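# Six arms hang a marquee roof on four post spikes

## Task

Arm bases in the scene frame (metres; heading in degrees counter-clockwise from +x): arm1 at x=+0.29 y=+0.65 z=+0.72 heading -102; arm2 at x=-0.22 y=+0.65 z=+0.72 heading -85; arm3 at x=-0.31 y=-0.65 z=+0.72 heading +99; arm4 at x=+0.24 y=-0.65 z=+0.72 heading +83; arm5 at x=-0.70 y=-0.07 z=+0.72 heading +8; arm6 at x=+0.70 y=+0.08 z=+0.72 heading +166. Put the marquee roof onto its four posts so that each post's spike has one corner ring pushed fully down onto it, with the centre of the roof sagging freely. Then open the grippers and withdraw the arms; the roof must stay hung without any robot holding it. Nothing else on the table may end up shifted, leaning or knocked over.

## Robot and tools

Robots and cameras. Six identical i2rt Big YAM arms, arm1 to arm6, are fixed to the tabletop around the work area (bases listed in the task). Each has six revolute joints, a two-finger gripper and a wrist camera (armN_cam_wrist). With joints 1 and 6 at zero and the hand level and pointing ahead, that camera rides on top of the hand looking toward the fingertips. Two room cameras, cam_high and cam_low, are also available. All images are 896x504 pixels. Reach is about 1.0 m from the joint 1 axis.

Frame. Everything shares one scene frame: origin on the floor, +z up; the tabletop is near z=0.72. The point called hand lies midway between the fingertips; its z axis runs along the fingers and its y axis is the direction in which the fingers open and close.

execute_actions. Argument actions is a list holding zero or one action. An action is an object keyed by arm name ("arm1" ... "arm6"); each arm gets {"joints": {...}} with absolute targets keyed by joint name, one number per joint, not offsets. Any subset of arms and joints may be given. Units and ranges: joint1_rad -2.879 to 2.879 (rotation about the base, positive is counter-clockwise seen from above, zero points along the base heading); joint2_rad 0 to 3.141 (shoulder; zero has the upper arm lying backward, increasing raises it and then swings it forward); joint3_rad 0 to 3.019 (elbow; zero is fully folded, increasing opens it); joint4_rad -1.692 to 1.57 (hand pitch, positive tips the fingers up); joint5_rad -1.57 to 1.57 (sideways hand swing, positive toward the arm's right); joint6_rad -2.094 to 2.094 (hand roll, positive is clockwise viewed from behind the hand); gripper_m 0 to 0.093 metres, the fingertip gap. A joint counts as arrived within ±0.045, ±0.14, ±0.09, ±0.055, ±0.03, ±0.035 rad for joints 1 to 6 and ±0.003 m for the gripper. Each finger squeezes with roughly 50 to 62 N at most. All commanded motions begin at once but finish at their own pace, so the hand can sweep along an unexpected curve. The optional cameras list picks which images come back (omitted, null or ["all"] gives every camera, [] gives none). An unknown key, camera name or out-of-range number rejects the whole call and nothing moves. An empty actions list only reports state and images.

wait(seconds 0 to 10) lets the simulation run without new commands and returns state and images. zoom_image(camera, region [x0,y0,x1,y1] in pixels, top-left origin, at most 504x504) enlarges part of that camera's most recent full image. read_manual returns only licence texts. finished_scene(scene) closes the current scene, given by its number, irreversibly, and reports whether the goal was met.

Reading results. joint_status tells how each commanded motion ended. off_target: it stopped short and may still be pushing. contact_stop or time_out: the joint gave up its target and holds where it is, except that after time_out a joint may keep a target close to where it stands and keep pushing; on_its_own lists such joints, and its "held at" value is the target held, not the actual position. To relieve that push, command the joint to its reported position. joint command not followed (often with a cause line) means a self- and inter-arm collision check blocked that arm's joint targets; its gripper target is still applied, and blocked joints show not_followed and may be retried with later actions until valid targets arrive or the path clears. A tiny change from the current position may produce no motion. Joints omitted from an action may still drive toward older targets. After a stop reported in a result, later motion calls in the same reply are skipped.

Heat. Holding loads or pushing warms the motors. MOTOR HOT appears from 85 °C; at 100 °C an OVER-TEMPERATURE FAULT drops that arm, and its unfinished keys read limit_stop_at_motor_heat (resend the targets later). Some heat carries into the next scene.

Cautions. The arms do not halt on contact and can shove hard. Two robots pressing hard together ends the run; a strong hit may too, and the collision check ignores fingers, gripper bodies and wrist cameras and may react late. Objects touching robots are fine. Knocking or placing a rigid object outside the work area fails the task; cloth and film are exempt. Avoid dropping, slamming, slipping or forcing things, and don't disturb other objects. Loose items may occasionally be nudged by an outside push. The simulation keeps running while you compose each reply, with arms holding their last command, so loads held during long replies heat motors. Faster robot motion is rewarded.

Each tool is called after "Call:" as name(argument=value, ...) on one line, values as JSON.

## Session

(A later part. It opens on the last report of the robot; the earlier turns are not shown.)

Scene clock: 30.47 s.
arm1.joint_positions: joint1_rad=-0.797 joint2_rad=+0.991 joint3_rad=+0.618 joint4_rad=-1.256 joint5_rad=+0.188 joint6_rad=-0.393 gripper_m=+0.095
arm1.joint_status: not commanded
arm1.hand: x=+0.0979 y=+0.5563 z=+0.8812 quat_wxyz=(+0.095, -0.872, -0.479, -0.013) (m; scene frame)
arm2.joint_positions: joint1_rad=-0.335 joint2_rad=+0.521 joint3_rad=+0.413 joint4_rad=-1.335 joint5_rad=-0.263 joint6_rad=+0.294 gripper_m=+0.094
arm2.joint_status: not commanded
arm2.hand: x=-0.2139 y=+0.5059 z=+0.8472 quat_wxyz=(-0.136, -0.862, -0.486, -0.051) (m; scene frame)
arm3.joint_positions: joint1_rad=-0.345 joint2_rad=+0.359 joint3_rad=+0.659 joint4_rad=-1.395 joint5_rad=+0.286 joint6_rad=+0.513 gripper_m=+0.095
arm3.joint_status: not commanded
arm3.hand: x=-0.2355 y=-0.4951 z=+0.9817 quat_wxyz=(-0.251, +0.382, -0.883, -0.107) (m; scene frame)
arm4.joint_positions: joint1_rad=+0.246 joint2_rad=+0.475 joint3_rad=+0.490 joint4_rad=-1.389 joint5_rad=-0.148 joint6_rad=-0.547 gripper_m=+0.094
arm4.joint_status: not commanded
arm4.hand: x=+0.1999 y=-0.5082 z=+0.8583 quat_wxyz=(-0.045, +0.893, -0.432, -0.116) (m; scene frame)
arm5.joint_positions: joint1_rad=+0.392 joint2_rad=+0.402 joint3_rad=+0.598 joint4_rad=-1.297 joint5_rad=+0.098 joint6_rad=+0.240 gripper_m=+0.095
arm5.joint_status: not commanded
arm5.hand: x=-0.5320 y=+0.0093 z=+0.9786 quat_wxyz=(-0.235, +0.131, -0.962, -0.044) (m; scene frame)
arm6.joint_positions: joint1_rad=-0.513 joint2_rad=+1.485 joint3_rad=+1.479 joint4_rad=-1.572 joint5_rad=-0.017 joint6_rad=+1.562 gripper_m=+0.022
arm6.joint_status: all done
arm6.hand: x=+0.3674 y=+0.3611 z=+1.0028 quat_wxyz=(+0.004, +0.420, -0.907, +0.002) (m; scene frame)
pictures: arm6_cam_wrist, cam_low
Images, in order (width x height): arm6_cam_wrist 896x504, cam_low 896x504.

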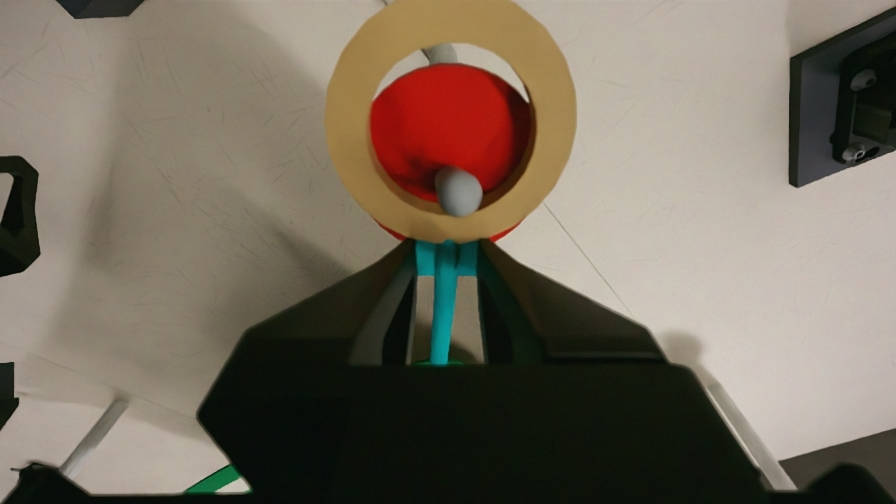

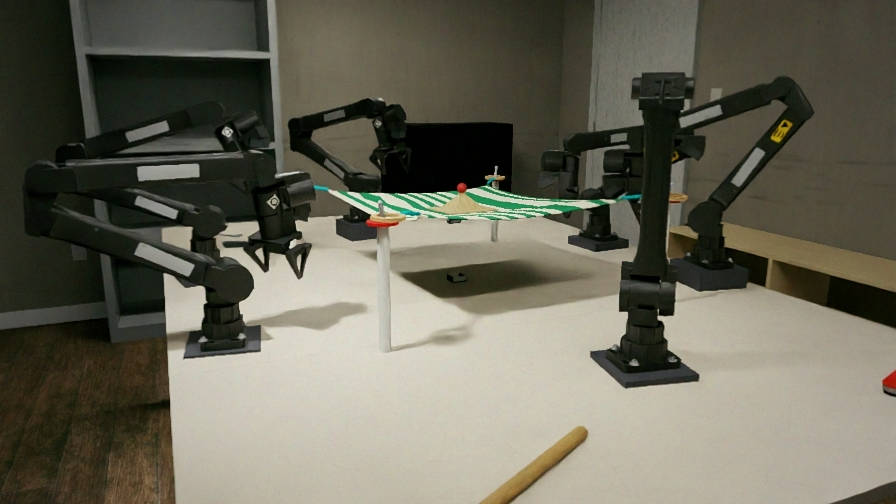

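Call:
execute_actions(actions=[{"arm6":{"joints":{"joint1_rad":-0.45,"joint3_rad":1.455}}}], cameras=["arm6_cam_wrist"])

Call:
execute_actions(actions=[{"arm6":{"joints":{"gripper_m":0.06}}}], cameras=["arm6_cam_wrist"])

Call:
execute_actions(actions=[{"arm6":{"joints":{"joint2_rad":0.9}}}], cameras=["arm6_cam_wrist","cam_low","cam_high","arm1_cam_wrist"])

Scene clock: 35.20 s.
arm1.joint_positions: joint1_rad=-0.797 joint2_rad=+0.991 joint3_rad=+0.618 joint4_rad=-1.256 joint5_rad=+0.188 joint6_rad=-0.393 gripper_m=+0.095
arm1.joint_status: not commanded
arm1.hand: x=+0.0979 y=+0.5563 z=+0.8812 quat_wxyz=(+0.095, -0.872, -0.479, -0.013) (m; scene frame)
arm2.joint_positions: joint1_rad=-0.335 joint2_rad=+0.521 joint3_rad=+0.413 joint4_rad=-1.335 joint5_rad=-0.263 joint6_rad=+0.294 gripper_m=+0.094
arm2.joint_status: not commanded
arm2.hand: x=-0.2139 y=+0.5059 z=+0.8472 quat_wxyz=(-0.136, -0.862, -0.486, -0.051) (m; scene frame)
arm3.joint_positions: joint1_rad=-0.345 joint2_rad=+0.359 joint3_rad=+0.659 joint4_rad=-1.395 joint5_rad=+0.286 joint6_rad=+0.513 gripper_m=+0.095
arm3.joint_status: not commanded
arm3.hand: x=-0.2355 y=-0.4951 z=+0.9817 quat_wxyz=(-0.251, +0.382, -0.883, -0.107) (m; scene frame)
arm4.joint_positions: joint1_rad=+0.246 joint2_rad=+0.475 joint3_rad=+0.490 joint4_rad=-1.389 joint5_rad=-0.148 joint6_rad=-0.547 gripper_m=+0.094
arm4.joint_status: not commanded
arm4.hand: x=+0.1999 y=-0.5082 z=+0.8583 quat_wxyz=(-0.045, +0.893, -0.432, -0.116) (m; scene frame)
arm5.joint_positions: joint1_rad=+0.392 joint2_rad=+0.402 joint3_rad=+0.598 joint4_rad=-1.297 joint5_rad=+0.098 joint6_rad=+0.240 gripper_m=+0.095
arm5.joint_status: not commanded
arm5.hand: x=-0.5320 y=+0.0093 z=+0.9786 quat_wxyz=(-0.235, +0.131, -0.962, -0.044) (m; scene frame)
arm6.joint_positions: joint1_rad=-0.444 joint2_rad=+1.484 joint3_rad=+1.472 joint4_rad=-1.571 joint5_rad=-0.010 joint6_rad=+1.562 gripper_m=+0.022
arm6.joint_status: all done
arm6.hand: x=+0.3506 y=+0.3374 z=+1.0004 quat_wxyz=(+0.000, +0.451, -0.892, +0.003) (m; scene frame)
pictures: arm6_cam_wrist
Images, in order (width x height): arm6_cam_wrist 896x504.

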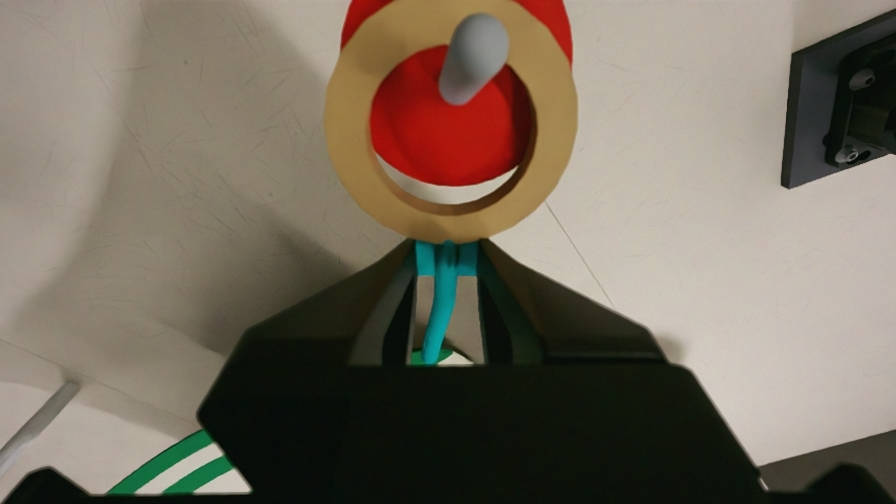

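Scene clock: 35.83 s.
arm1.joint_positions: joint1_rad=-0.797 joint2_rad=+0.991 joint3_rad=+0.618 joint4_rad=-1.256 joint5_rad=+0.188 joint6_rad=-0.393 gripper_m=+0.095
arm1.joint_status: not commanded
arm1.hand: x=+0.0979 y=+0.5563 z=+0.8812 quat_wxyz=(+0.095, -0.872, -0.479, -0.013) (m; scene frame)
arm2.joint_positions: joint1_rad=-0.335 joint2_rad=+0.521 joint3_rad=+0.413 joint4_rad=-1.335 joint5_rad=-0.263 joint6_rad=+0.294 gripper_m=+0.094
arm2.joint_status: not commanded
arm2.hand: x=-0.2139 y=+0.5059 z=+0.8472 quat_wxyz=(-0.136, -0.862, -0.486, -0.051) (m; scene frame)
arm3.joint_positions: joint1_rad=-0.345 joint2_rad=+0.359 joint3_rad=+0.659 joint4_rad=-1.395 joint5_rad=+0.286 joint6_rad=+0.513 gripper_m=+0.095
arm3.joint_status: not commanded
arm3.hand: x=-0.2355 y=-0.4951 z=+0.9817 quat_wxyz=(-0.251, +0.382, -0.883, -0.107) (m; scene frame)
arm4.joint_positions: joint1_rad=+0.246 joint2_rad=+0.475 joint3_rad=+0.490 joint4_rad=-1.389 joint5_rad=-0.148 joint6_rad=-0.547 gripper_m=+0.094
arm4.joint_status: not commanded
arm4.hand: x=+0.1999 y=-0.5082 z=+0.8583 quat_wxyz=(-0.045, +0.893, -0.432, -0.116) (m; scene frame)
arm5.joint_positions: joint1_rad=+0.392 joint2_rad=+0.402 joint3_rad=+0.598 joint4_rad=-1.297 joint5_rad=+0.098 joint6_rad=+0.240 gripper_m=+0.095
arm5.joint_status: not commanded
arm5.hand: x=-0.5320 y=+0.0093 z=+0.9786 quat_wxyz=(-0.235, +0.131, -0.962, -0.044) (m; scene frame)
arm6.joint_positions: joint1_rad=-0.444 joint2_rad=+1.484 joint3_rad=+1.472 joint4_rad=-1.571 joint5_rad=-0.003 joint6_rad=+1.562 gripper_m=+0.060
arm6.joint_status: all done
arm6.hand: x=+0.3513 y=+0.3383 z=+1.0004 quat_wxyz=(-0.003, +0.451, -0.892, +0.001) (m; scene frame)
pictures: arm6_cam_wrist
Images, in order (width x height): arm6_cam_wrist 896x504.

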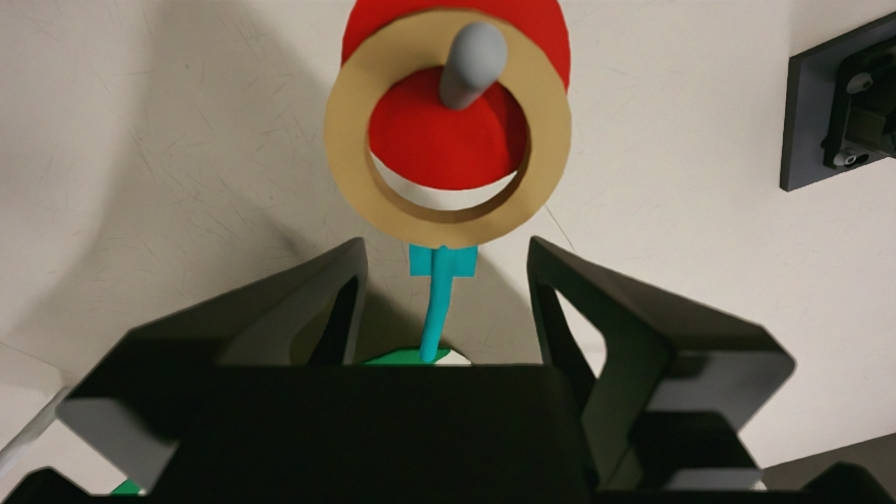

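Scene clock: 37.43 s.
arm1.joint_positions: joint1_rad=-0.797 joint2_rad=+0.991 joint3_rad=+0.618 joint4_rad=-1.256 joint5_rad=+0.188 joint6_rad=-0.393 gripper_m=+0.095
arm1.joint_status: not commanded
arm1.hand: x=+0.0979 y=+0.5563 z=+0.8812 quat_wxyz=(+0.095, -0.872, -0.479, -0.013) (m; scene frame)
arm2.joint_positions: joint1_rad=-0.335 joint2_rad=+0.521 joint3_rad=+0.413 joint4_rad=-1.335 joint5_rad=-0.263 joint6_rad=+0.294 gripper_m=+0.094
arm2.joint_status: not commanded
arm2.hand: x=-0.2139 y=+0.5059 z=+0.8472 quat_wxyz=(-0.136, -0.862, -0.486, -0.051) (m; scene frame)
arm3.joint_positions: joint1_rad=-0.345 joint2_rad=+0.359 joint3_rad=+0.659 joint4_rad=-1.395 joint5_rad=+0.286 joint6_rad=+0.513 gripper_m=+0.095
arm3.joint_status: not commanded
arm3.hand: x=-0.2355 y=-0.4951 z=+0.9817 quat_wxyz=(-0.251, +0.382, -0.883, -0.107) (m; scene frame)
arm4.joint_positions: joint1_rad=+0.246 joint2_rad=+0.475 joint3_rad=+0.490 joint4_rad=-1.389 joint5_rad=-0.148 joint6_rad=-0.547 gripper_m=+0.094
arm4.joint_status: not commanded
arm4.hand: x=+0.1999 y=-0.5082 z=+0.8583 quat_wxyz=(-0.045, +0.893, -0.432, -0.116) (m; scene frame)
arm5.joint_positions: joint1_rad=+0.392 joint2_rad=+0.402 joint3_rad=+0.598 joint4_rad=-1.297 joint5_rad=+0.098 joint6_rad=+0.240 gripper_m=+0.095
arm5.joint_status: not commanded
arm5.hand: x=-0.5320 y=+0.0093 z=+0.9786 quat_wxyz=(-0.235, +0.131, -0.962, -0.044) (m; scene frame)
arm6.joint_positions: joint1_rad=-0.444 joint2_rad=+0.905 joint3_rad=+1.458 joint4_rad=-1.568 joint5_rad=-0.003 joint6_rad=+1.561 gripper_m=+0.060
arm6.joint_status: all done
arm6.hand: x=+0.4630 y=+0.2527 z=+1.1981 quat_wxyz=(+0.121, +0.435, -0.856, -0.250) (m; scene frame)
pictures: arm1_cam_wrist, arm6_cam_wrist, cam_high, cam_low
Images, in order (width x height): arm1_cam_wrist 896x504, arm6_cam_wrist 896x504, cam_high 896x504, cam_low 896x504.

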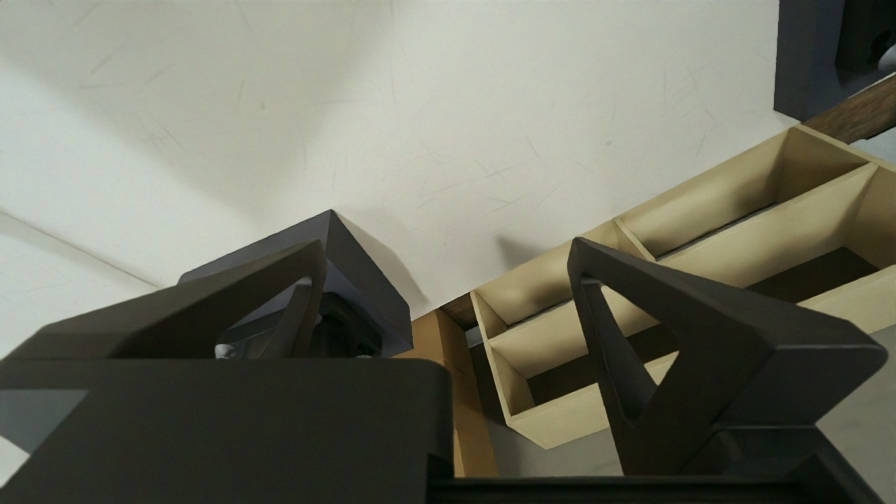

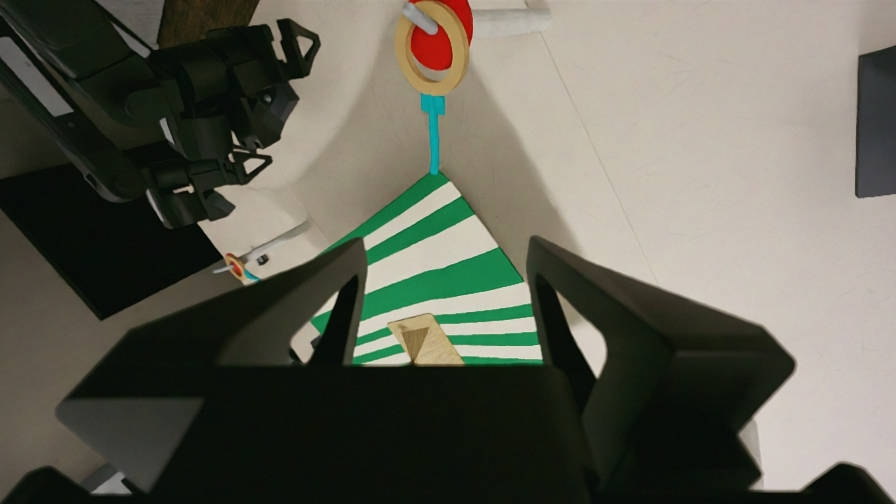

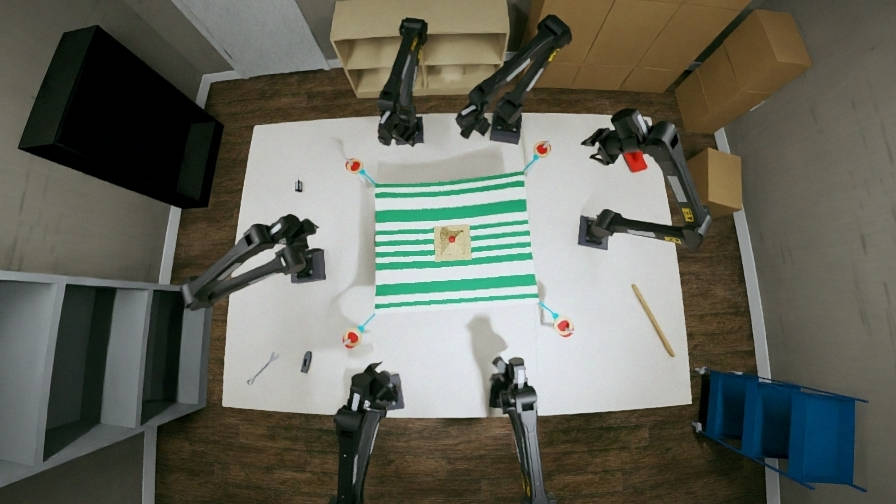

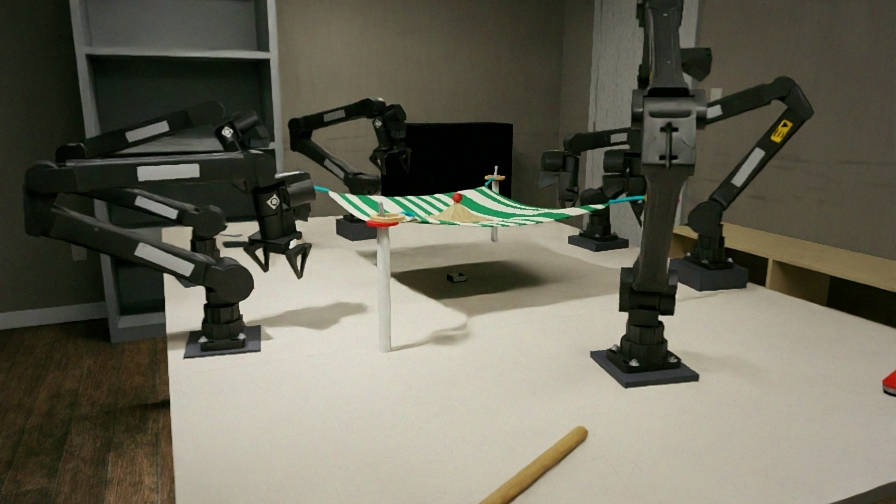

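Call:
finished_scene(scene=2)

The scene is finished: the task was done.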